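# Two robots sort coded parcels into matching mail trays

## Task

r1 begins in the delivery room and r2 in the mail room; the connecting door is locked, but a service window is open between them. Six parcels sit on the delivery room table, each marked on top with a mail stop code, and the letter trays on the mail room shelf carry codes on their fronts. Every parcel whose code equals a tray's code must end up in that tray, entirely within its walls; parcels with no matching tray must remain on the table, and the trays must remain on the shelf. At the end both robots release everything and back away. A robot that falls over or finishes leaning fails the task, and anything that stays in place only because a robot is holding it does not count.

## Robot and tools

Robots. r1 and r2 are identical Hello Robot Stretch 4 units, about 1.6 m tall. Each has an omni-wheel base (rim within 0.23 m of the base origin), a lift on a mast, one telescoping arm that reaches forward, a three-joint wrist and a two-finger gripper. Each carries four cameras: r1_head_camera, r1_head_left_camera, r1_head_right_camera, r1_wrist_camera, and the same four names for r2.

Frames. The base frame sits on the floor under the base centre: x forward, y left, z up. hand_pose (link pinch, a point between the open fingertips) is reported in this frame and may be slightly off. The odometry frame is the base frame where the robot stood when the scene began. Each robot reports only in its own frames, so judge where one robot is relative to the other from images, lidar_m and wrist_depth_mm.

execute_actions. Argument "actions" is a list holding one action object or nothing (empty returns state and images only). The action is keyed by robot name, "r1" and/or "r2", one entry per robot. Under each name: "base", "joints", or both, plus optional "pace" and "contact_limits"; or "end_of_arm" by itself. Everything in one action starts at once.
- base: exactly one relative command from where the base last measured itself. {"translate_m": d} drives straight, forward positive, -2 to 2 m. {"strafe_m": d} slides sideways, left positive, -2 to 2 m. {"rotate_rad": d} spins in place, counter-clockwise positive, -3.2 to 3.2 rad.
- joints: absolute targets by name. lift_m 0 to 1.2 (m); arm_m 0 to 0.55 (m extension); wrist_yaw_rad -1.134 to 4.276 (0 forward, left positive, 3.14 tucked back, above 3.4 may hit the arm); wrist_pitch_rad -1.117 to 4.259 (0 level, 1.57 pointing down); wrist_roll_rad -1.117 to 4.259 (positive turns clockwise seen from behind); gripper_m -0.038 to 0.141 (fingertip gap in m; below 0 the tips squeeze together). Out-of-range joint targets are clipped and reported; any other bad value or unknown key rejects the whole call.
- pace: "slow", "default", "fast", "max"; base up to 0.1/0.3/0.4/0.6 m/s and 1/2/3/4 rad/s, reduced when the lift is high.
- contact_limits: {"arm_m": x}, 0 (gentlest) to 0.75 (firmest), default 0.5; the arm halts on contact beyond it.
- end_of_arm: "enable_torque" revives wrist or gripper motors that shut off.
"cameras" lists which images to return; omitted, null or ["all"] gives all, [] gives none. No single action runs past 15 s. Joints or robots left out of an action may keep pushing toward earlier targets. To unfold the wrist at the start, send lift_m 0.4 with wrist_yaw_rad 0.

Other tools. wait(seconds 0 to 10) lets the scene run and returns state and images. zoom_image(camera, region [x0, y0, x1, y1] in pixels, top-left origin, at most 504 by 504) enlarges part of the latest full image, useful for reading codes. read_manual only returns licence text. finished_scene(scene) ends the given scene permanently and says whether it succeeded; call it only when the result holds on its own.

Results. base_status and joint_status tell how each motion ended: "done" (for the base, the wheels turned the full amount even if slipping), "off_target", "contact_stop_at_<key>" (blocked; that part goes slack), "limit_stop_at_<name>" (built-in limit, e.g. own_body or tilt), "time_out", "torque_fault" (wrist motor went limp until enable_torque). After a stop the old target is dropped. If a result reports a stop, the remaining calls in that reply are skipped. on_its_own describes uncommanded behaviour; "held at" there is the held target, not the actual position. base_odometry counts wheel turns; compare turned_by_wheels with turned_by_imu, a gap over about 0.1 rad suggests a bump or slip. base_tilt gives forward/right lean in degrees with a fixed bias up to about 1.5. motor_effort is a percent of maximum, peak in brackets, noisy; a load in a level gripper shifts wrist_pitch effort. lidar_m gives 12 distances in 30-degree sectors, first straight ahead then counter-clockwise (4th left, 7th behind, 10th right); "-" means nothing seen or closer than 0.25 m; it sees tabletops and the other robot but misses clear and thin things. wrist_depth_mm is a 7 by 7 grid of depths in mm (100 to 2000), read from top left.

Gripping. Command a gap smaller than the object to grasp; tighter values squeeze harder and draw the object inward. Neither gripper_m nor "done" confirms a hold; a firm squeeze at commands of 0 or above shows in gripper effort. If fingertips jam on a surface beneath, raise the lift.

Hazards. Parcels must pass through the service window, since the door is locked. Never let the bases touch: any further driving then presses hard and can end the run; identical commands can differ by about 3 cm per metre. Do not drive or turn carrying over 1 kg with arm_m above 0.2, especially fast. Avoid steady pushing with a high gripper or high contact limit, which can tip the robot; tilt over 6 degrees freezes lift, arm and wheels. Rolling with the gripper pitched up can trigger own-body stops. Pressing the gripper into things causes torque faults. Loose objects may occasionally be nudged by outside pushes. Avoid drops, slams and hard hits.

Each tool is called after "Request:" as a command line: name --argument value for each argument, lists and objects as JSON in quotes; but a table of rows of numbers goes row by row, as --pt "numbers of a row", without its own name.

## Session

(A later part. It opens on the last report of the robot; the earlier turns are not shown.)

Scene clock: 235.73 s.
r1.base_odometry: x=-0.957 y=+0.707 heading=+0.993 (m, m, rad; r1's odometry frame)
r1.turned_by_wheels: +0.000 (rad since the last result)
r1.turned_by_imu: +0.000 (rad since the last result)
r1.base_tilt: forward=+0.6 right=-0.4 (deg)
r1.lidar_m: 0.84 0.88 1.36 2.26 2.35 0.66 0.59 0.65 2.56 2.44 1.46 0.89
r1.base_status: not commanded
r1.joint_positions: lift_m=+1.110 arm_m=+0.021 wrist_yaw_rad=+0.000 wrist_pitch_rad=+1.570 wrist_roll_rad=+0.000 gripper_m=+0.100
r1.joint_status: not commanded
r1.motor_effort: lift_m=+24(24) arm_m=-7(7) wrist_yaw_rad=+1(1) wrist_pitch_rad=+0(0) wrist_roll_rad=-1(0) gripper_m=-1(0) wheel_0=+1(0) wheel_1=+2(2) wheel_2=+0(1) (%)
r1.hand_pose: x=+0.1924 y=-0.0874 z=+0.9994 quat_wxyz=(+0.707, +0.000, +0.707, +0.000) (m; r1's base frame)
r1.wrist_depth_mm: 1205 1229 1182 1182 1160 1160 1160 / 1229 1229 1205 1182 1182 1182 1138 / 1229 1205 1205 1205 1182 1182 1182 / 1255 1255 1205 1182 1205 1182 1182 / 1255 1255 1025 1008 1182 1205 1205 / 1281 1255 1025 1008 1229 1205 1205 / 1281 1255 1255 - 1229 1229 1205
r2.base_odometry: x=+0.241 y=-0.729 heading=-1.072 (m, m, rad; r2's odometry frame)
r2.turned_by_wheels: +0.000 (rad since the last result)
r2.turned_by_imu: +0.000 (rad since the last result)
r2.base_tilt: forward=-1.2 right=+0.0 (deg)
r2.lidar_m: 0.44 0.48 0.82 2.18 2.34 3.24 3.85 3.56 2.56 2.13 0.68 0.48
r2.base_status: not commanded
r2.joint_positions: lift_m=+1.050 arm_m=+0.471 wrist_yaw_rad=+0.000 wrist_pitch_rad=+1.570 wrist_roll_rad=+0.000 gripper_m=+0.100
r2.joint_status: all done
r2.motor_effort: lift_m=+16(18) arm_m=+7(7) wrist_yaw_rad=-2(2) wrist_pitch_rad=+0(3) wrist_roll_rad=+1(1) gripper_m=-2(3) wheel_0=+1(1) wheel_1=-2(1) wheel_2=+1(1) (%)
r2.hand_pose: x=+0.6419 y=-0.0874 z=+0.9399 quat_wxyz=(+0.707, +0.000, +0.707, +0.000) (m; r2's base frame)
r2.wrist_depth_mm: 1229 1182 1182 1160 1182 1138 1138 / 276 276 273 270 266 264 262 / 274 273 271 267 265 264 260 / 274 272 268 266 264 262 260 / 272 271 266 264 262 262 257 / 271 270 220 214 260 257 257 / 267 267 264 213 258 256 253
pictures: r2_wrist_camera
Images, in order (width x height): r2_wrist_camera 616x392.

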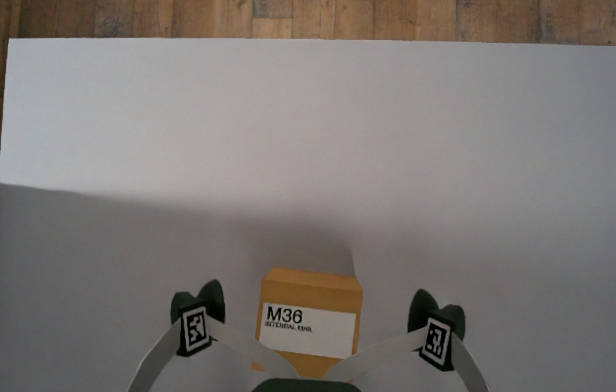

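Request:
execute_actions --actions '[{"r2": {"joints": {"gripper_m": 0.026}}}]' --cameras '["r2_wrist_camera"]'

Request:
execute_actions --actions '[{"r2": {"joints": {"lift_m": 1.13}}}]' --cameras '["r2_wrist_camera"]'

Scene clock: 237.57 s.
r1.base_odometry: x=-0.957 y=+0.707 heading=+0.993 (m, m, rad; r1's odometry frame)
r1.turned_by_wheels: +0.000 (rad since the last result)
r1.turned_by_imu: +0.000 (rad since the last result)
r1.base_tilt: forward=+0.6 right=-0.4 (deg)
r1.lidar_m: 0.85 0.90 1.37 2.24 2.36 0.65 0.61 0.67 2.56 2.45 1.45 0.92
r1.base_status: not commanded
r1.joint_positions: lift_m=+1.110 arm_m=+0.021 wrist_yaw_rad=+0.000 wrist_pitch_rad=+1.570 wrist_roll_rad=+0.000 gripper_m=+0.100
r1.joint_status: not commanded
r1.motor_effort: lift_m=+24(24) arm_m=-7(8) wrist_yaw_rad=+0(1) wrist_pitch_rad=+0(0) wrist_roll_rad=-1(1) gripper_m=+1(2) wheel_0=+0(0) wheel_1=+2(2) wheel_2=+0(0) (%)
r1.hand_pose: x=+0.1924 y=-0.0874 z=+0.9994 quat_wxyz=(+0.707, +0.000, +0.707, +0.000) (m; r1's base frame)
r1.wrist_depth_mm: 1229 1182 1182 1182 1182 1160 1160 / 1229 1205 1229 1182 1205 1182 1160 / 1229 1205 1229 1205 1205 1182 1160 / 1229 1229 1229 1182 1205 1205 1182 / 1255 1229 1008 1008 1205 1205 1182 / 1255 1281 1025 1008 1205 1205 1182 / 1281 1255 1281 - 1255 1205 1229
r2.base_odometry: x=+0.241 y=-0.729 heading=-1.072 (m, m, rad; r2's odometry frame)
r2.turned_by_wheels: +0.000 (rad since the last result)
r2.turned_by_imu: +0.000 (rad since the last result)
r2.base_tilt: forward=-1.2 right=+0.0 (deg)
r2.lidar_m: 0.44 0.48 0.82 2.19 2.37 3.24 3.83 3.55 2.56 2.13 0.68 0.49
r2.base_status: not commanded
r2.joint_positions: lift_m=+1.050 arm_m=+0.471 wrist_yaw_rad=+0.000 wrist_pitch_rad=+1.570 wrist_roll_rad=+0.000 gripper_m=+0.026
r2.joint_status: all done
r2.motor_effort: lift_m=+16(16) arm_m=+7(7) wrist_yaw_rad=-3(2) wrist_pitch_rad=+0(1) wrist_roll_rad=-2(1) gripper_m=-17(18) wheel_0=+1(1) wheel_1=-2(2) wheel_2=+1(1) (%)
r2.hand_pose: x=+0.6419 y=-0.0874 z=+0.9399 quat_wxyz=(+0.707, +0.000, +0.707, +0.000) (m; r2's base frame)
r2.wrist_depth_mm: 1229 1182 1182 1182 1160 1138 1118 / 278 276 271 270 267 265 263 / 276 273 270 268 265 263 262 / 272 270 268 266 263 260 259 / 273 271 267 266 262 259 257 / 271 270 217 206 210 258 257 / 268 266 263 204 187 255 255
pictures: r2_wrist_camera
Images, in order (width x height): r2_wrist_camera 616x392.

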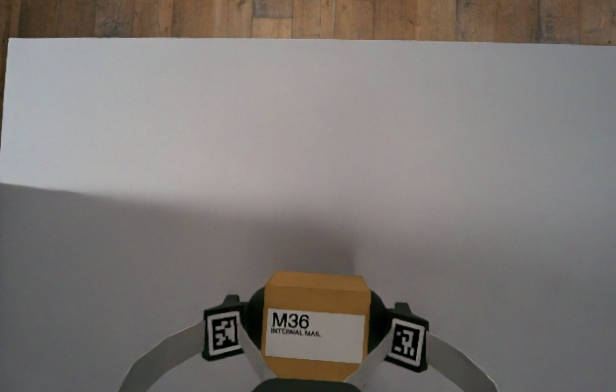

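Scene clock: 238.90 s.
r1.base_odometry: x=-0.957 y=+0.707 heading=+0.993 (m, m, rad; r1's odometry frame)
r1.turned_by_wheels: +0.000 (rad since the last result)
r1.turned_by_imu: +0.000 (rad since the last result)
r1.base_tilt: forward=+0.6 right=-0.3 (deg)
r1.lidar_m: 0.82 0.87 1.38 2.27 2.37 0.65 0.63 0.60 2.57 2.44 1.42 0.91
r1.base_status: not commanded
r1.joint_positions: lift_m=+1.110 arm_m=+0.021 wrist_yaw_rad=+0.000 wrist_pitch_rad=+1.570 wrist_roll_rad=+0.000 gripper_m=+0.100
r1.joint_status: not commanded
r1.motor_effort: lift_m=+24(24) arm_m=-7(7) wrist_yaw_rad=+2(1) wrist_pitch_rad=+1(0) wrist_roll_rad=+0(0) gripper_m=+0(1) wheel_0=+0(0) wheel_1=+1(1) wheel_2=+0(0) (%)
r1.hand_pose: x=+0.1924 y=-0.0874 z=+0.9994 quat_wxyz=(+0.707, +0.000, +0.707, +0.000) (m; r1's base frame)
r1.wrist_depth_mm: 1229 1205 1182 1205 1160 1160 1138 / 1205 1205 1205 1229 1182 1182 1160 / 1229 1205 1205 1205 1205 1182 1182 / 1255 1229 1229 1205 1205 1205 1182 / 1255 1255 1025 1008 1229 1205 1182 / 1255 1255 1025 1008 1229 1205 1205 / 1308 1255 1229 - 1255 1229 1205
r2.base_odometry: x=+0.241 y=-0.729 heading=-1.072 (m, m, rad; r2's odometry frame)
r2.turned_by_wheels: +0.000 (rad since the last result)
r2.turned_by_imu: +0.000 (rad since the last result)
r2.base_tilt: forward=-1.2 right=+0.0 (deg)
r2.lidar_m: 0.45 0.47 0.82 2.21 2.37 3.22 3.84 3.55 2.58 2.14 0.67 0.48
r2.base_status: not commanded
r2.joint_positions: lift_m=+1.130 arm_m=+0.471 wrist_yaw_rad=+0.000 wrist_pitch_rad=+1.570 wrist_roll_rad=+0.000 gripper_m=+0.026
r2.joint_status: all done
r2.motor_effort: lift_m=+20(21) arm_m=+7(7) wrist_yaw_rad=-1(2) wrist_pitch_rad=+1(1) wrist_roll_rad=+0(0) gripper_m=-17(17) wheel_0=+2(1) wheel_1=-2(2) wheel_2=+1(1) (%)
r2.hand_pose: x=+0.6419 y=-0.0874 z=+1.0195 quat_wxyz=(+0.707, +0.000, +0.707, +0.000) (m; r2's base frame)
r2.wrist_depth_mm: 1281 1281 1281 1255 1229 1205 1205 / 1308 357 353 349 345 345 1205 / 1281 353 349 347 345 342 338 / 353 351 351 345 343 340 338 / 332 353 347 345 342 338 334 / 334 347 216 205 210 336 332 / 347 345 342 205 187 332 329
pictures: r2_wrist_camera
Images, in order (width x height): r2_wrist_camera 616x392.

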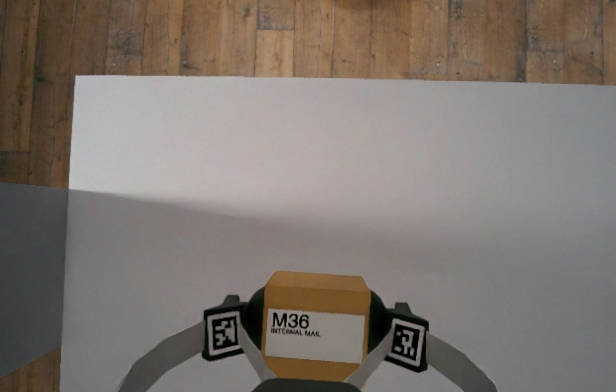

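Request:
execute_actions --actions '[{"r2": {"base": {"translate_m": -0.96}, "joints": {"arm_m": 0.02}, "pace": "max"}}]' --cameras '[]'

Request:
execute_actions --actions '[{"r2": {"base": {"rotate_rad": 3.14}, "joints": {"lift_m": 0.5}, "pace": "max"}}]' --cameras '["r2_head_camera"]'

Scene clock: 244.53 s.
r1.base_odometry: x=-0.957 y=+0.707 heading=+0.993 (m, m, rad; r1's odometry frame)
r1.turned_by_wheels: +0.000 (rad since the last result)
r1.turned_by_imu: +0.000 (rad since the last result)
r1.base_tilt: forward=+0.7 right=-0.3 (deg)
r1.lidar_m: 0.84 0.87 1.34 2.27 2.36 0.65 0.60 0.66 2.55 2.45 1.45 0.90
r1.base_status: not commanded
r1.joint_positions: lift_m=+1.110 arm_m=+0.021 wrist_yaw_rad=+0.000 wrist_pitch_rad=+1.570 wrist_roll_rad=+0.000 gripper_m=+0.100
r1.joint_status: not commanded
r1.motor_effort: lift_m=+24(24) arm_m=-7(7) wrist_yaw_rad=+1(1) wrist_pitch_rad=-1(1) wrist_roll_rad=-1(1) gripper_m=+0(2) wheel_0=+0(1) wheel_1=+2(2) wheel_2=+0(0) (%)
r1.hand_pose: x=+0.1924 y=-0.0874 z=+0.9994 quat_wxyz=(+0.707, +0.000, +0.707, +0.000) (m; r1's base frame)
r1.wrist_depth_mm: 1205 1205 1182 1182 1205 1160 1160 / 1229 1205 1205 1182 1182 1182 1160 / 1229 1229 1205 1205 1182 1182 1182 / 1229 1229 1229 1182 1205 1205 1182 / 1229 1255 1025 1008 1182 1205 1205 / 1281 1255 1008 1008 1229 1205 1205 / 1281 1255 1255 - 1229 1229 1205
r2.base_odometry: x=-0.217 y=+0.115 heading=-1.073 (m, m, rad; r2's odometry frame)
r2.turned_by_wheels: +0.000 (rad since the last result)
r2.turned_by_imu: +0.002 (rad since the last result)
r2.base_tilt: forward=-1.3 right=+0.0 (deg)
r2.lidar_m: 1.41 1.60 2.18 2.27 2.36 2.91 2.80 2.89 2.61 2.45 2.16 1.48
r2.base_status: done
r2.joint_positions: lift_m=+1.130 arm_m=+0.021 wrist_yaw_rad=+0.000 wrist_pitch_rad=+1.570 wrist_roll_rad=+0.000 gripper_m=+0.026
r2.joint_status: all done
r2.motor_effort: lift_m=+20(20) arm_m=-7(9) wrist_yaw_rad=-1(3) wrist_pitch_rad=+0(1) wrist_roll_rad=-2(2) gripper_m=-18(15) wheel_0=-3(7) wheel_1=-1(5) wheel_2=-1(9) (%)
r2.hand_pose: x=+0.1923 y=-0.0874 z=+1.0196 quat_wxyz=(+0.707, +0.000, +0.707, +0.000) (m; r2's base frame)
r2.wrist_depth_mm: 1308 1255 1255 1255 1255 1229 1205 / 1281 1255 1255 1255 1229 1205 1255 / 1281 1281 1229 1255 1229 1205 1182 / 1281 1281 1281 1255 1205 1229 1205 / 1255 1229 1255 1025 1205 1182 1182 / 1255 1229 217 206 210 1182 1182 / 1229 1229 1182 204 187 1182 1160
pictures: none
No camera images: the call's "cameras" was empty. Leave "cameras" out to get every camera's image.

Scene clock: 248.43 s.
r1.base_odometry: x=-0.957 y=+0.707 heading=+0.993 (m, m, rad; r1's odometry frame)
r1.turned_by_wheels: +0.000 (rad since the last result)
r1.turned_by_imu: +0.000 (rad since the last result)
r1.base_tilt: forward=+0.6 right=-0.3 (deg)
r1.lidar_m: 0.83 0.89 1.36 2.28 2.37 0.64 0.63 0.67 2.57 2.46 1.44 0.91
r1.base_status: not commanded
r1.joint_positions: lift_m=+1.110 arm_m=+0.021 wrist_yaw_rad=+0.000 wrist_pitch_rad=+1.570 wrist_roll_rad=+0.000 gripper_m=+0.100
r1.joint_status: not commanded
r1.motor_effort: lift_m=+25(24) arm_m=-7(7) wrist_yaw_rad=+1(2) wrist_pitch_rad=+0(0) wrist_roll_rad=-1(1) gripper_m=+0(0) wheel_0=+0(0) wheel_1=+2(2) wheel_2=+1(0) (%)
r1.hand_pose: x=+0.1924 y=-0.0874 z=+0.9994 quat_wxyz=(+0.707, +0.000, +0.707, +0.000) (m; r1's base frame)
r1.wrist_depth_mm: 1229 1205 1205 1182 1182 1160 1160 / 1229 1229 1205 1205 1182 1182 1160 / 1255 1229 1205 1205 1205 1182 1160 / 1229 1229 1229 1205 1205 1205 1182 / 1255 1229 1008 1025 1205 1205 1182 / 1255 1255 1008 1008 1229 1205 1205 / 1255 1229 1255 - 1229 1205 1229
r2.base_odometry: x=-0.217 y=+0.115 heading=+2.067 (m, m, rad; r2's odometry frame)
r2.turned_by_wheels: +3.139 (rad since the last result)
r2.turned_by_imu: +3.199 (rad since the last result)
r2.base_tilt: forward=-1.2 right=+0.1 (deg)
r2.lidar_m: 2.31 2.88 2.59 2.47 2.16 1.50 1.46 1.58 2.14 2.27 2.36 2.90
r2.base_status: done
r2.joint_positions: lift_m=+0.500 arm_m=+0.021 wrist_yaw_rad=+0.000 wrist_pitch_rad=+1.570 wrist_roll_rad=+0.000 gripper_m=+0.026
r2.joint_status: all done
r2.motor_effort: lift_m=+17(18) arm_m=-7(7) wrist_yaw_rad=-2(1) wrist_pitch_rad=+3(0) wrist_roll_rad=-2(1) gripper_m=-18(18) wheel_0=-4(8) wheel_1=-2(5) wheel_2=-2(6) (%)
r2.hand_pose: x=+0.1924 y=-0.0874 z=+0.3898 quat_wxyz=(+0.707, +0.000, +0.707, +0.000) (m; r2's base frame)
r2.wrist_depth_mm: 647 634 634 621 615 615 609 / 640 634 621 627 621 609 603 / 640 634 627 621 609 609 603 / 627 627 621 615 615 603 597 / 627 627 433 574 609 603 597 / 627 413 216 206 210 597 597 / 621 404 394 204 187 585 585
pictures: r2_head_camera
Images, in order (width x height): r2_head_camera 420x560.

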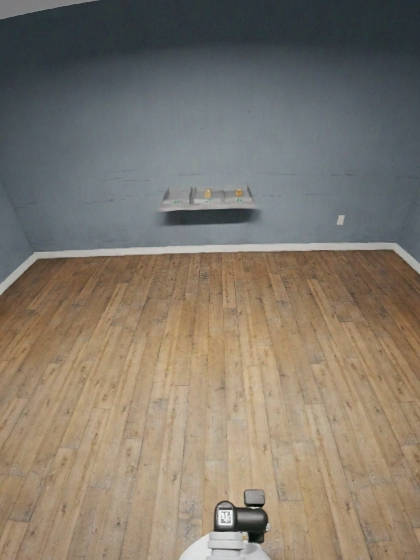

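Request:
execute_actions --actions '[{"r2": {"base": {"translate_m": 1.96}, "joints": {"lift_m": 1.08}, "pace": "max"}}]' --cameras '["r2_head_camera"]'

Scene clock: 254.03 s.
r1.base_odometry: x=-0.957 y=+0.707 heading=+0.993 (m, m, rad; r1's odometry frame)
r1.turned_by_wheels: +0.000 (rad since the last result)
r1.turned_by_imu: +0.000 (rad since the last result)
r1.base_tilt: forward=+0.7 right=-0.3 (deg)
r1.lidar_m: 0.83 0.89 1.38 2.26 2.34 0.64 0.61 0.66 2.58 2.45 1.45 0.91
r1.base_status: not commanded
r1.joint_positions: lift_m=+1.110 arm_m=+0.021 wrist_yaw_rad=+0.000 wrist_pitch_rad=+1.570 wrist_roll_rad=+0.000 gripper_m=+0.100
r1.joint_status: not commanded
r1.motor_effort: lift_m=+24(25) arm_m=-7(7) wrist_yaw_rad=+1(1) wrist_pitch_rad=+0(0) wrist_roll_rad=-1(0) gripper_m=-1(1) wheel_0=+0(0) wheel_1=+2(2) wheel_2=+0(0) (%)
r1.hand_pose: x=+0.1924 y=-0.0874 z=+0.9994 quat_wxyz=(+0.707, +0.000, +0.707, +0.000) (m; r1's base frame)
r1.wrist_depth_mm: 1229 1205 1182 1182 1182 1182 1160 / 1229 1205 1205 1205 1182 1160 1160 / 1229 1229 1205 1205 1182 1160 1160 / 1255 1255 1229 1182 1205 1205 1182 / 1255 1255 1025 1008 1205 1205 1182 / 1255 1255 1025 1008 1255 1205 1229 / 1255 1281 1229 - 1229 1205 1229
r2.base_odometry: x=-1.150 y=+1.839 heading=+2.067 (m, m, rad; r2's odometry frame)
r2.turned_by_wheels: +0.000 (rad since the last result)
r2.turned_by_imu: +0.001 (rad since the last result)
r2.base_tilt: forward=-1.2 right=+0.0 (deg)
r2.lidar_m: 0.37 0.38 0.52 2.51 2.61 3.52 3.54 3.24 2.35 2.25 1.20 0.40
r2.base_status: done
r2.joint_positions: lift_m=+1.080 arm_m=+0.021 wrist_yaw_rad=+0.000 wrist_pitch_rad=+1.570 wrist_roll_rad=+0.000 gripper_m=+0.026
r2.joint_status: all done
r2.motor_effort: lift_m=+19(22) arm_m=-7(7) wrist_yaw_rad=-2(2) wrist_pitch_rad=+0(1) wrist_roll_rad=+0(1) gripper_m=-16(15) wheel_0=+0(8) wheel_1=+0(7) wheel_2=+1(13) (%)
r2.hand_pose: x=+0.1924 y=-0.0874 z=+0.9696 quat_wxyz=(+0.707, +0.000, +0.707, +0.000) (m; r2's base frame)
r2.wrist_depth_mm: 455 449 449 449 436 433 1098 / 452 452 442 442 436 433 1160 / 1205 1182 1182 1182 1205 1160 1160 / 1205 1205 1182 1182 1182 1160 1160 / 1205 1182 1205 960 1138 1160 1160 / 1205 1182 217 206 209 1138 1138 / 1182 1205 976 204 187 1138 1138
pictures: r2_head_camera
Images, in order (width x height): r2_head_camera 420x560.

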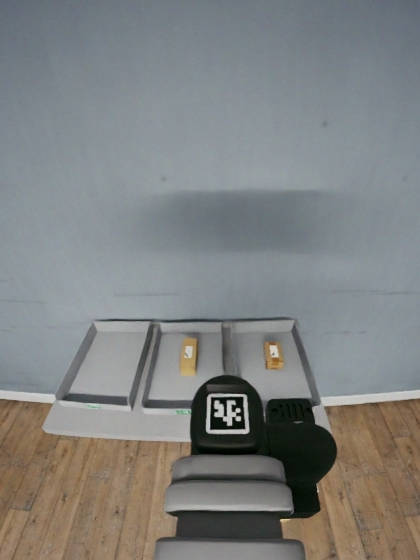

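Request:
execute_actions --actions '[{"r2": {"base": {"strafe_m": 0.49}, "joints": {"arm_m": 0.45}, "pace": "max"}}]' --cameras '["r2_head_camera", "r2_wrist_camera"]'

Scene clock: 257.70 s.
r1.base_odometry: x=-0.957 y=+0.707 heading=+0.993 (m, m, rad; r1's odometry frame)
r1.turned_by_wheels: +0.000 (rad since the last result)
r1.turned_by_imu: +0.000 (rad since the last result)
r1.base_tilt: forward=+0.7 right=-0.3 (deg)
r1.lidar_m: 0.84 0.90 1.35 2.27 2.37 0.67 0.59 0.61 2.57 2.46 1.45 0.91
r1.base_status: not commanded
r1.joint_positions: lift_m=+1.110 arm_m=+0.021 wrist_yaw_rad=+0.000 wrist_pitch_rad=+1.570 wrist_roll_rad=+0.000 gripper_m=+0.100
r1.joint_status: not commanded
r1.motor_effort: lift_m=+24(24) arm_m=-7(7) wrist_yaw_rad=+1(1) wrist_pitch_rad=-1(1) wrist_roll_rad=-1(0) gripper_m=-1(2) wheel_0=+1(0) wheel_1=+2(2) wheel_2=+1(0) (%)
r1.hand_pose: x=+0.1924 y=-0.0874 z=+0.9994 quat_wxyz=(+0.707, +0.000, +0.707, +0.000) (m; r1's base frame)
r1.wrist_depth_mm: 1205 1205 1182 1205 1182 1160 1160 / 1229 1229 1205 1182 1160 1182 1182 / 1229 1229 1205 1205 1205 1182 1160 / 1255 1229 1229 1205 1205 1205 1182 / 1255 1255 1025 1008 1205 1205 1205 / 1281 1229 1025 1008 1205 1205 1205 / 1281 1281 1255 - 1205 1229 1205
r2.base_odometry: x=-1.581 y=+1.605 heading=+2.067 (m, m, rad; r2's odometry frame)
r2.turned_by_wheels: +0.000 (rad since the last result)
r2.turned_by_imu: +0.001 (rad since the last result)
r2.base_tilt: forward=-1.2 right=+0.0 (deg)
r2.lidar_m: 0.37 0.41 1.18 2.02 2.09 2.82 3.56 3.63 2.84 2.73 0.54 0.38
r2.base_status: done
r2.joint_positions: lift_m=+1.080 arm_m=+0.449 wrist_yaw_rad=+0.000 wrist_pitch_rad=+1.570 wrist_roll_rad=+0.000 gripper_m=+0.026
r2.joint_status: all done
r2.motor_effort: lift_m=+19(20) arm_m=+8(7) wrist_yaw_rad=-2(1) wrist_pitch_rad=+0(1) wrist_roll_rad=-1(0) gripper_m=-17(16) wheel_0=+2(11) wheel_1=-2(10) wheel_2=+0(3) (%)
r2.hand_pose: x=+0.6199 y=-0.0874 z=+0.9696 quat_wxyz=(+0.707, +0.000, +0.707, +0.000) (m; r2's base frame)
r2.wrist_depth_mm: 342 342 338 334 330 324 319 / 496 455 418 413 410 404 397 / 931 778 436 430 427 424 424 / 1229 1205 433 430 424 421 418 / 1205 1229 433 430 421 421 399 / 1205 1205 217 206 210 415 413 / 1182 1182 424 205 187 415 413
pictures: r2_head_camera, r2_wrist_camera
Images, in order (width x height): r2_head_camera 420x560, r2_wrist_camera 616x392.

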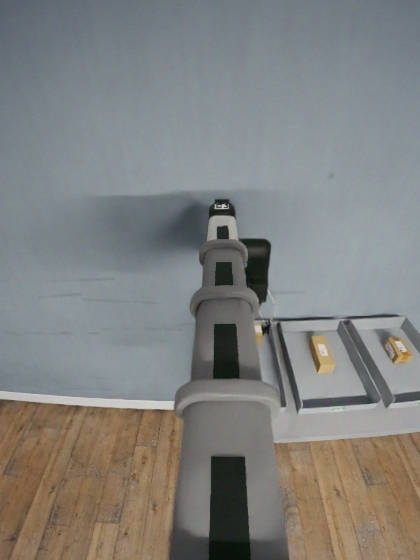

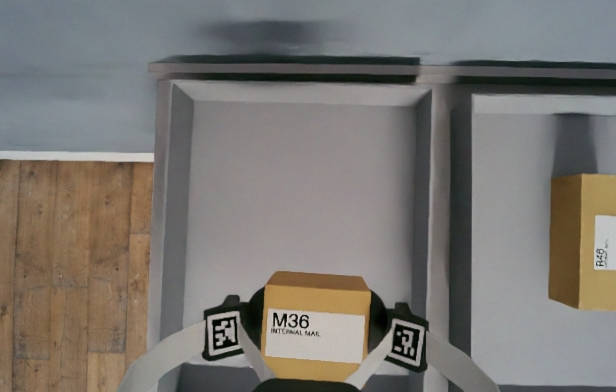

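Request:
execute_actions --actions '[{"r2": {"joints": {"lift_m": 0.912, "arm_m": 0.49}}}]' --cameras '["r2_wrist_camera"]'

Scene clock: 259.83 s.
r1.base_odometry: x=-0.957 y=+0.707 heading=+0.993 (m, m, rad; r1's odometry frame)
r1.turned_by_wheels: +0.000 (rad since the last result)
r1.turned_by_imu: +0.000 (rad since the last result)
r1.base_tilt: forward=+0.6 right=-0.3 (deg)
r1.lidar_m: 0.84 0.89 1.38 2.27 2.39 0.63 0.61 0.65 2.57 2.45 1.45 0.90
r1.base_status: not commanded
r1.joint_positions: lift_m=+1.110 arm_m=+0.021 wrist_yaw_rad=+0.000 wrist_pitch_rad=+1.570 wrist_roll_rad=+0.000 gripper_m=+0.100
r1.joint_status: not commanded
r1.motor_effort: lift_m=+24(25) arm_m=-7(7) wrist_yaw_rad=+1(1) wrist_pitch_rad=+1(0) wrist_roll_rad=+0(0) gripper_m=-2(1) wheel_0=+1(1) wheel_1=+1(1) wheel_2=+1(1) (%)
r1.hand_pose: x=+0.1924 y=-0.0874 z=+0.9994 quat_wxyz=(+0.707, +0.000, +0.707, +0.000) (m; r1's base frame)
r1.wrist_depth_mm: 1229 1205 1182 1160 1160 1160 1138 / 1205 1205 1205 1205 1182 1182 1160 / 1229 1229 1229 1205 1205 1182 1182 / 1229 1229 1205 1205 1205 1182 1160 / 1255 1229 1008 991 1205 1205 1182 / 1255 1255 1008 1008 1205 1205 1205 / 1281 1255 1255 - 1229 1229 1205
r2.base_odometry: x=-1.581 y=+1.605 heading=+2.067 (m, m, rad; r2's odometry frame)
r2.turned_by_wheels: +0.000 (rad since the last result)
r2.turned_by_imu: +0.001 (rad since the last result)
r2.base_tilt: forward=-1.2 right=+0.0 (deg)
r2.lidar_m: 0.37 0.40 1.16 2.02 2.10 2.84 3.55 3.64 2.87 2.74 0.52 0.39
r2.base_status: not commanded
r2.joint_positions: lift_m=+0.912 arm_m=+0.489 wrist_yaw_rad=+0.000 wrist_pitch_rad=+1.570 wrist_roll_rad=+0.000 gripper_m=+0.026
r2.joint_status: all done
r2.motor_effort: lift_m=+16(18) arm_m=+8(8) wrist_yaw_rad=-3(2) wrist_pitch_rad=+1(1) wrist_roll_rad=-1(1) gripper_m=-19(18) wheel_0=+2(2) wheel_1=-2(2) wheel_2=+0(0) (%)
r2.hand_pose: x=+0.6598 y=-0.0874 z=+0.8019 quat_wxyz=(+0.707, +0.000, +0.707, +0.000) (m; r2's base frame)
r2.wrist_depth_mm: 247 240 247 246 242 240 238 / 278 256 254 249 240 216 264 / 234 270 268 266 263 243 232 / 236 268 266 264 262 240 232 / 237 267 264 263 259 238 230 / 232 265 217 206 210 253 230 / 228 262 260 204 187 200 228
pictures: r2_wrist_camera
Images, in order (width x height): r2_wrist_camera 616x392.

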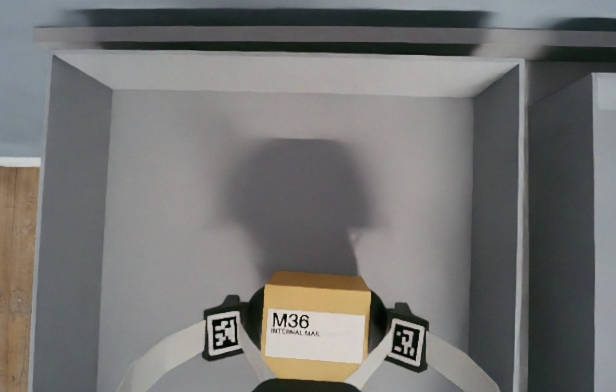

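Request:
execute_actions --actions '[{"r2": {"joints": {"gripper_m": 0.09, "lift_m": 0.908}, "pace": "slow"}}]' --cameras '["r2_wrist_camera"]'

Request:
execute_actions --actions '[{"r2": {"joints": {"lift_m": 1.05}, "pace": "fast"}}]' --cameras '["r2_wrist_camera"]'

Request:
execute_actions --actions '[{"r2": {"base": {"translate_m": -0.5}, "joints": {"arm_m": 0.02}, "pace": "max"}}]' --cameras '["r2_head_camera", "r2_head_left_camera", "r1_head_left_camera"]'

Scene clock: 262.77 s.
r1.base_odometry: x=-0.957 y=+0.707 heading=+0.993 (m, m, rad; r1's odometry frame)
r1.turned_by_wheels: +0.000 (rad since the last result)
r1.turned_by_imu: +0.000 (rad since the last result)
r1.base_tilt: forward=+0.7 right=-0.3 (deg)
r1.lidar_m: 0.83 0.87 1.37 2.28 2.36 0.66 0.62 0.64 2.56 2.44 1.44 0.90
r1.base_status: not commanded
r1.joint_positions: lift_m=+1.110 arm_m=+0.021 wrist_yaw_rad=+0.000 wrist_pitch_rad=+1.570 wrist_roll_rad=+0.000 gripper_m=+0.100
r1.joint_status: not commanded
r1.motor_effort: lift_m=+24(25) arm_m=-8(7) wrist_yaw_rad=+1(1) wrist_pitch_rad=+0(0) wrist_roll_rad=+0(1) gripper_m=+1(0) wheel_0=+0(1) wheel_1=+1(1) wheel_2=+1(1) (%)
r1.hand_pose: x=+0.1924 y=-0.0874 z=+0.9994 quat_wxyz=(+0.707, +0.000, +0.707, +0.000) (m; r1's base frame)
r1.wrist_depth_mm: 1229 1229 1160 1182 1182 1160 1160 / 1205 1205 1205 1205 1182 1182 1160 / 1229 1229 1229 1205 1182 1182 1182 / 1255 1229 1229 1205 1205 1182 1182 / 1255 1255 1008 1008 1205 1205 1205 / 1255 1255 1025 1025 1205 1205 1182 / 1281 1255 1229 - 1229 1205 1205
r2.base_odometry: x=-1.581 y=+1.605 heading=+2.067 (m, m, rad; r2's odometry frame)
r2.turned_by_wheels: +0.000 (rad since the last result)
r2.turned_by_imu: +0.001 (rad since the last result)
r2.base_tilt: forward=-1.3 right=+0.0 (deg)
r2.lidar_m: 0.37 0.40 1.19 2.02 2.09 2.81 3.55 3.62 2.86 2.74 0.55 0.39
r2.base_status: not commanded
r2.joint_positions: lift_m=+0.908 arm_m=+0.489 wrist_yaw_rad=+0.000 wrist_pitch_rad=+1.570 wrist_roll_rad=+0.000 gripper_m=+0.090
r2.joint_status: all done
r2.motor_effort: lift_m=+16(17) arm_m=+8(7) wrist_yaw_rad=-2(2) wrist_pitch_rad=+0(4) wrist_roll_rad=+0(1) gripper_m=+0(17) wheel_0=+2(2) wheel_1=-2(2) wheel_2=+0(0) (%)
r2.hand_pose: x=+0.6597 y=-0.0874 z=+0.7979 quat_wxyz=(+0.707, +0.000, +0.707, +0.000) (m; r2's base frame)
r2.wrist_depth_mm: 241 240 239 236 239 236 235 / 226 257 255 248 241 217 258 / 234 266 264 262 258 244 234 / 230 264 263 260 257 240 233 / 226 263 260 258 257 236 231 / 227 262 221 208 255 217 229 / 228 259 256 206 252 198 228
pictures: r2_wrist_camera
Images, in order (width x height): r2_wrist_camera 616x392.

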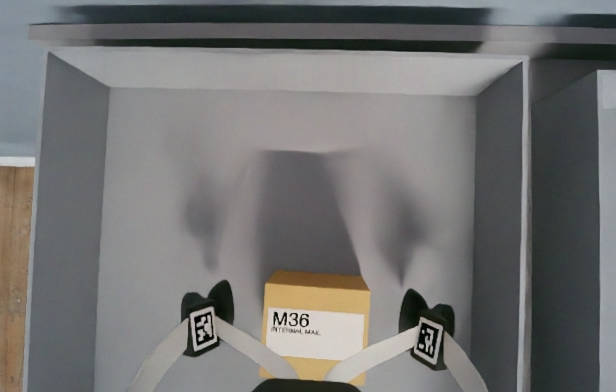

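Scene clock: 264.10 s.
r1.base_odometry: x=-0.957 y=+0.707 heading=+0.993 (m, m, rad; r1's odometry frame)
r1.turned_by_wheels: +0.000 (rad since the last result)
r1.turned_by_imu: +0.000 (rad since the last result)
r1.base_tilt: forward=+0.7 right=-0.3 (deg)
r1.lidar_m: 0.86 0.88 1.34 2.28 2.34 0.65 0.60 0.67 2.57 2.45 1.41 0.92
r1.base_status: not commanded
r1.joint_positions: lift_m=+1.110 arm_m=+0.021 wrist_yaw_rad=+0.000 wrist_pitch_rad=+1.570 wrist_roll_rad=+0.000 gripper_m=+0.100
r1.joint_status: not commanded
r1.motor_effort: lift_m=+25(24) arm_m=-7(7) wrist_yaw_rad=+0(1) wrist_pitch_rad=+0(0) wrist_roll_rad=+0(0) gripper_m=+0(0) wheel_0=+0(0) wheel_1=+2(2) wheel_2=+0(0) (%)
r1.hand_pose: x=+0.1924 y=-0.0874 z=+0.9994 quat_wxyz=(+0.707, +0.000, +0.707, +0.000) (m; r1's base frame)
r1.wrist_depth_mm: 1205 1205 1205 1205 1160 1160 1138 / 1229 1229 1205 1205 1205 1182 1182 / 1229 1205 1205 1205 1182 1182 1182 / 1255 1229 1229 1229 1229 1182 1182 / 1255 1229 1025 1008 1205 1205 1182 / 1255 1229 1025 1008 1229 1182 1182 / 1281 1281 1229 - 1229 1205 1205
r2.base_odometry: x=-1.581 y=+1.605 heading=+2.067 (m, m, rad; r2's odometry frame)
r2.turned_by_wheels: +0.000 (rad since the last result)
r2.turned_by_imu: +0.000 (rad since the last result)
r2.base_tilt: forward=-1.2 right=+0.0 (deg)
r2.lidar_m: 0.36 0.42 1.17 2.02 2.09 2.82 3.55 3.61 2.85 2.74 0.54 0.38
r2.base_status: not commanded
r2.joint_positions: lift_m=+1.050 arm_m=+0.489 wrist_yaw_rad=+0.000 wrist_pitch_rad=+1.570 wrist_roll_rad=+0.000 gripper_m=+0.090
r2.joint_status: all done
r2.motor_effort: lift_m=+19(21) arm_m=+7(7) wrist_yaw_rad=-2(2) wrist_pitch_rad=-1(1) wrist_roll_rad=+1(1) gripper_m=+0(2) wheel_0=+2(2) wheel_1=-2(2) wheel_2=+0(0) (%)
r2.hand_pose: x=+0.6597 y=-0.0874 z=+0.9396 quat_wxyz=(+0.707, +0.000, +0.707, +0.000) (m; r2's base frame)
r2.wrist_depth_mm: 256 255 253 250 247 243 240 / 375 373 364 359 355 347 342 / 691 517 404 402 399 397 392 / 1205 1182 404 399 399 397 389 / 1182 1160 402 397 397 389 387 / 1182 1182 221 394 392 387 384 / 1160 1138 397 392 368 384 387
pictures: r2_wrist_camera
Images, in order (width x height): r2_wrist_camera 616x392.

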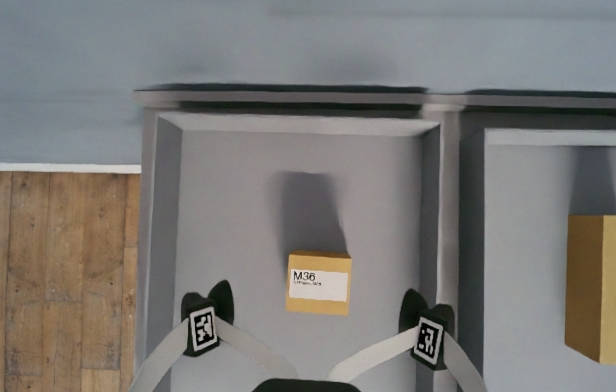

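Scene clock: 267.03 s.
r1.base_odometry: x=-0.957 y=+0.707 heading=+0.993 (m, m, rad; r1's odometry frame)
r1.turned_by_wheels: +0.000 (rad since the last result)
r1.turned_by_imu: +0.000 (rad since the last result)
r1.base_tilt: forward=+0.6 right=-0.3 (deg)
r1.lidar_m: 0.85 0.91 1.37 2.27 2.32 0.67 0.62 0.66 2.57 2.45 1.39 0.91
r1.base_status: not commanded
r1.joint_positions: lift_m=+1.110 arm_m=+0.021 wrist_yaw_rad=+0.000 wrist_pitch_rad=+1.570 wrist_roll_rad=+0.000 gripper_m=+0.100
r1.joint_status: not commanded
r1.motor_effort: lift_m=+24(24) arm_m=-8(7) wrist_yaw_rad=+1(1) wrist_pitch_rad=+0(0) wrist_roll_rad=-1(1) gripper_m=+1(2) wheel_0=+0(0) wheel_1=+2(2) wheel_2=+1(1) (%)
r1.hand_pose: x=+0.1924 y=-0.0874 z=+0.9994 quat_wxyz=(+0.707, +0.000, +0.707, +0.000) (m; r1's base frame)
r1.wrist_depth_mm: 1205 1205 1205 1182 1160 1160 1160 / 1205 1229 1205 1182 1182 1182 1182 / 1229 1229 1205 1205 1182 1182 1182 / 1255 1229 1205 1182 1182 1182 1182 / 1255 1255 1025 1008 1205 1205 1205 / 1281 1255 1008 1008 1229 1205 1205 / 1281 1281 1255 - 1229 1229 1205
r2.base_odometry: x=-1.343 y=+1.166 heading=+2.067 (m, m, rad; r2's odometry frame)
r2.turned_by_wheels: +0.000 (rad since the last result)
r2.turned_by_imu: +0.001 (rad since the last result)
r2.base_tilt: forward=-1.2 right=-0.1 (deg)
r2.lidar_m: 0.86 1.38 1.87 2.00 2.11 2.82 3.02 3.10 2.87 2.75 1.90 0.92
r2.base_status: done
r2.joint_positions: lift_m=+1.050 arm_m=+0.021 wrist_yaw_rad=+0.000 wrist_pitch_rad=+1.570 wrist_roll_rad=+0.000 gripper_m=+0.090
r2.joint_status: all done
r2.motor_effort: lift_m=+19(19) arm_m=-7(8) wrist_yaw_rad=-1(3) wrist_pitch_rad=-1(1) wrist_roll_rad=+0(0) gripper_m=-1(1) wheel_0=-1(8) wheel_1=+1(6) wheel_2=-1(9) (%)
r2.hand_pose: x=+0.1923 y=-0.0874 z=+0.9396 quat_wxyz=(+0.707, +0.000, +0.707, +0.000) (m; r2's base frame)
r2.wrist_depth_mm: 1229 1182 1182 1160 1182 1160 1160 / 1205 1205 1205 1160 1182 1138 1138 / 1182 1205 1182 1160 1138 1118 1138 / 1160 1160 1182 1160 1160 1160 1118 / 1160 1160 1160 931 1138 1138 1098 / 1160 1160 222 931 1118 1138 1118 / 1182 1160 931 831 1098 1118 1118
pictures: r1_head_left_camera, r2_head_camera, r2_head_left_camera
Images, in order (width x height): r1_head_left_camera 420x672, r2_head_camera 420x560, r2_head_left_camera 420x672.

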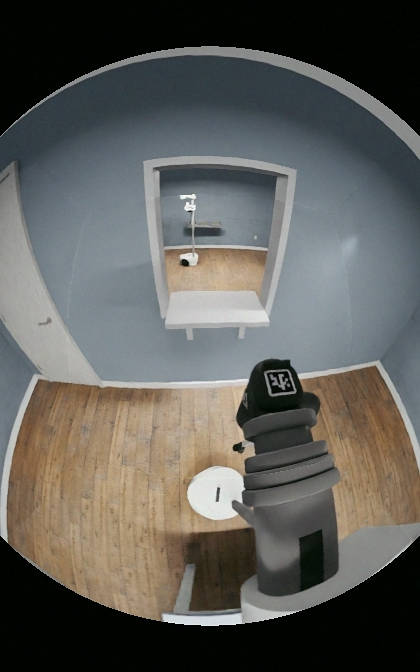

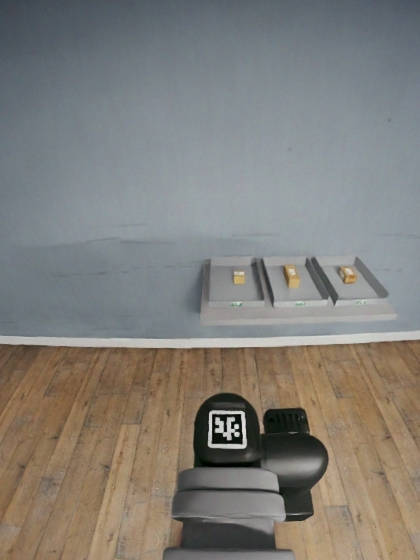

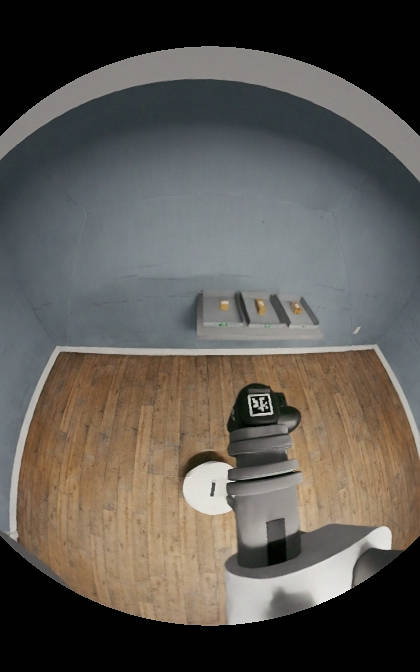

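Request:
zoom_image --camera "r2_head_camera" --region '[190, 245, 410, 335]'

Region (190, 245, 410, 335) of r2_head_camera's 420x560 image, scaled by 2.291, with more detail than that image has; it fills the top 206 rows of this view, and the rest is white.

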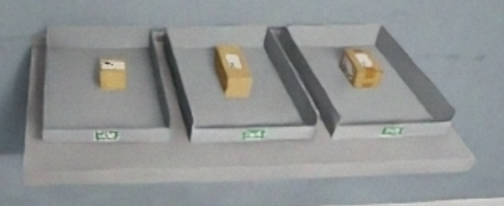

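Request:
execute_actions --actions '[{"r1": {"base": {"rotate_rad": 3.0}, "pace": "max"}}]' --cameras '["r1_head_camera"]'

Scene clock: 271.37 s.
r1.base_odometry: x=-0.957 y=+0.707 heading=-2.290 (m, m, rad; r1's odometry frame)
r1.turned_by_wheels: +3.000 (rad since the last result)
r1.turned_by_imu: +3.003 (rad since the last result)
r1.base_tilt: forward=+0.6 right=-0.3 (deg)
r1.lidar_m: 0.60 0.63 0.79 2.44 1.73 1.08 0.87 0.87 1.24 2.27 2.31 2.83
r1.base_status: done
r1.joint_positions: lift_m=+1.110 arm_m=+0.021 wrist_yaw_rad=+0.000 wrist_pitch_rad=+1.570 wrist_roll_rad=+0.000 gripper_m=+0.100
r1.joint_status: not commanded
r1.motor_effort: lift_m=+25(24) arm_m=-7(8) wrist_yaw_rad=+1(1) wrist_pitch_rad=+1(0) wrist_roll_rad=-1(0) gripper_m=+0(1) wheel_0=+0(5) wheel_1=+1(6) wheel_2=+0(7) (%)
r1.hand_pose: x=+0.1924 y=-0.0874 z=+0.9994 quat_wxyz=(+0.707, +0.000, +0.707, +0.000) (m; r1's base frame)
r1.wrist_depth_mm: 809 1205 1182 1182 1160 1160 1160 / 1229 1205 1205 1182 1182 1182 1160 / 1229 1229 1229 1182 1205 1182 1182 / 1255 1229 1229 1229 1205 1205 1182 / 1281 1229 1025 1025 1182 1205 1205 / 1255 1229 1025 1008 1229 1205 1205 / 1255 1255 1229 - 1229 1229 1205
r2.base_odometry: x=-1.343 y=+1.166 heading=+2.067 (m, m, rad; r2's odometry frame)
r2.turned_by_wheels: +0.000 (rad since the last result)
r2.turned_by_imu: +0.001 (rad since the last result)
r2.base_tilt: forward=-1.2 right=+0.0 (deg)
r2.lidar_m: 0.85 1.37 1.89 2.02 2.08 2.83 3.01 3.09 2.86 2.75 1.89 0.90
r2.base_status: not commanded
r2.joint_positions: lift_m=+1.050 arm_m=+0.021 wrist_yaw_rad=+0.000 wrist_pitch_rad=+1.570 wrist_roll_rad=+0.000 gripper_m=+0.090
r2.joint_status: not commanded
r2.motor_effort: lift_m=+19(20) arm_m=-7(7) wrist_yaw_rad=-1(2) wrist_pitch_rad=+0(1) wrist_roll_rad=-1(1) gripper_m=-3(1) wheel_0=-1(1) wheel_1=+1(1) wheel_2=-1(1) (%)
r2.hand_pose: x=+0.1923 y=-0.0874 z=+0.9396 quat_wxyz=(+0.707, +0.000, +0.707, +0.000) (m; r2's base frame)
r2.wrist_depth_mm: 1229 1205 1182 1182 1160 1205 1138 / 1229 1205 1182 1160 1160 1160 1118 / 1205 1205 1160 1160 1138 1160 1138 / 1205 1160 1160 1160 1160 1160 1118 / 1160 1160 1160 946 1118 1138 1138 / 1160 1160 223 931 1118 1118 1098 / 1182 1160 946 842 1118 1118 1098
pictures: r1_head_camera
Images, in order (width x height): r1_head_camera 420x560.

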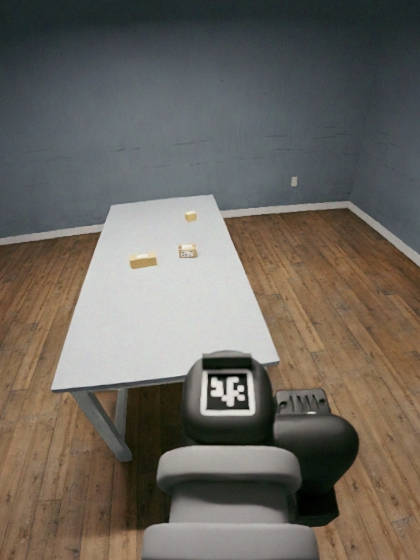

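All three decoys are still on the table, and the three matching parcels are in their trays.

Request:
finished_scene --scene 1

The scene is finished: the task was done.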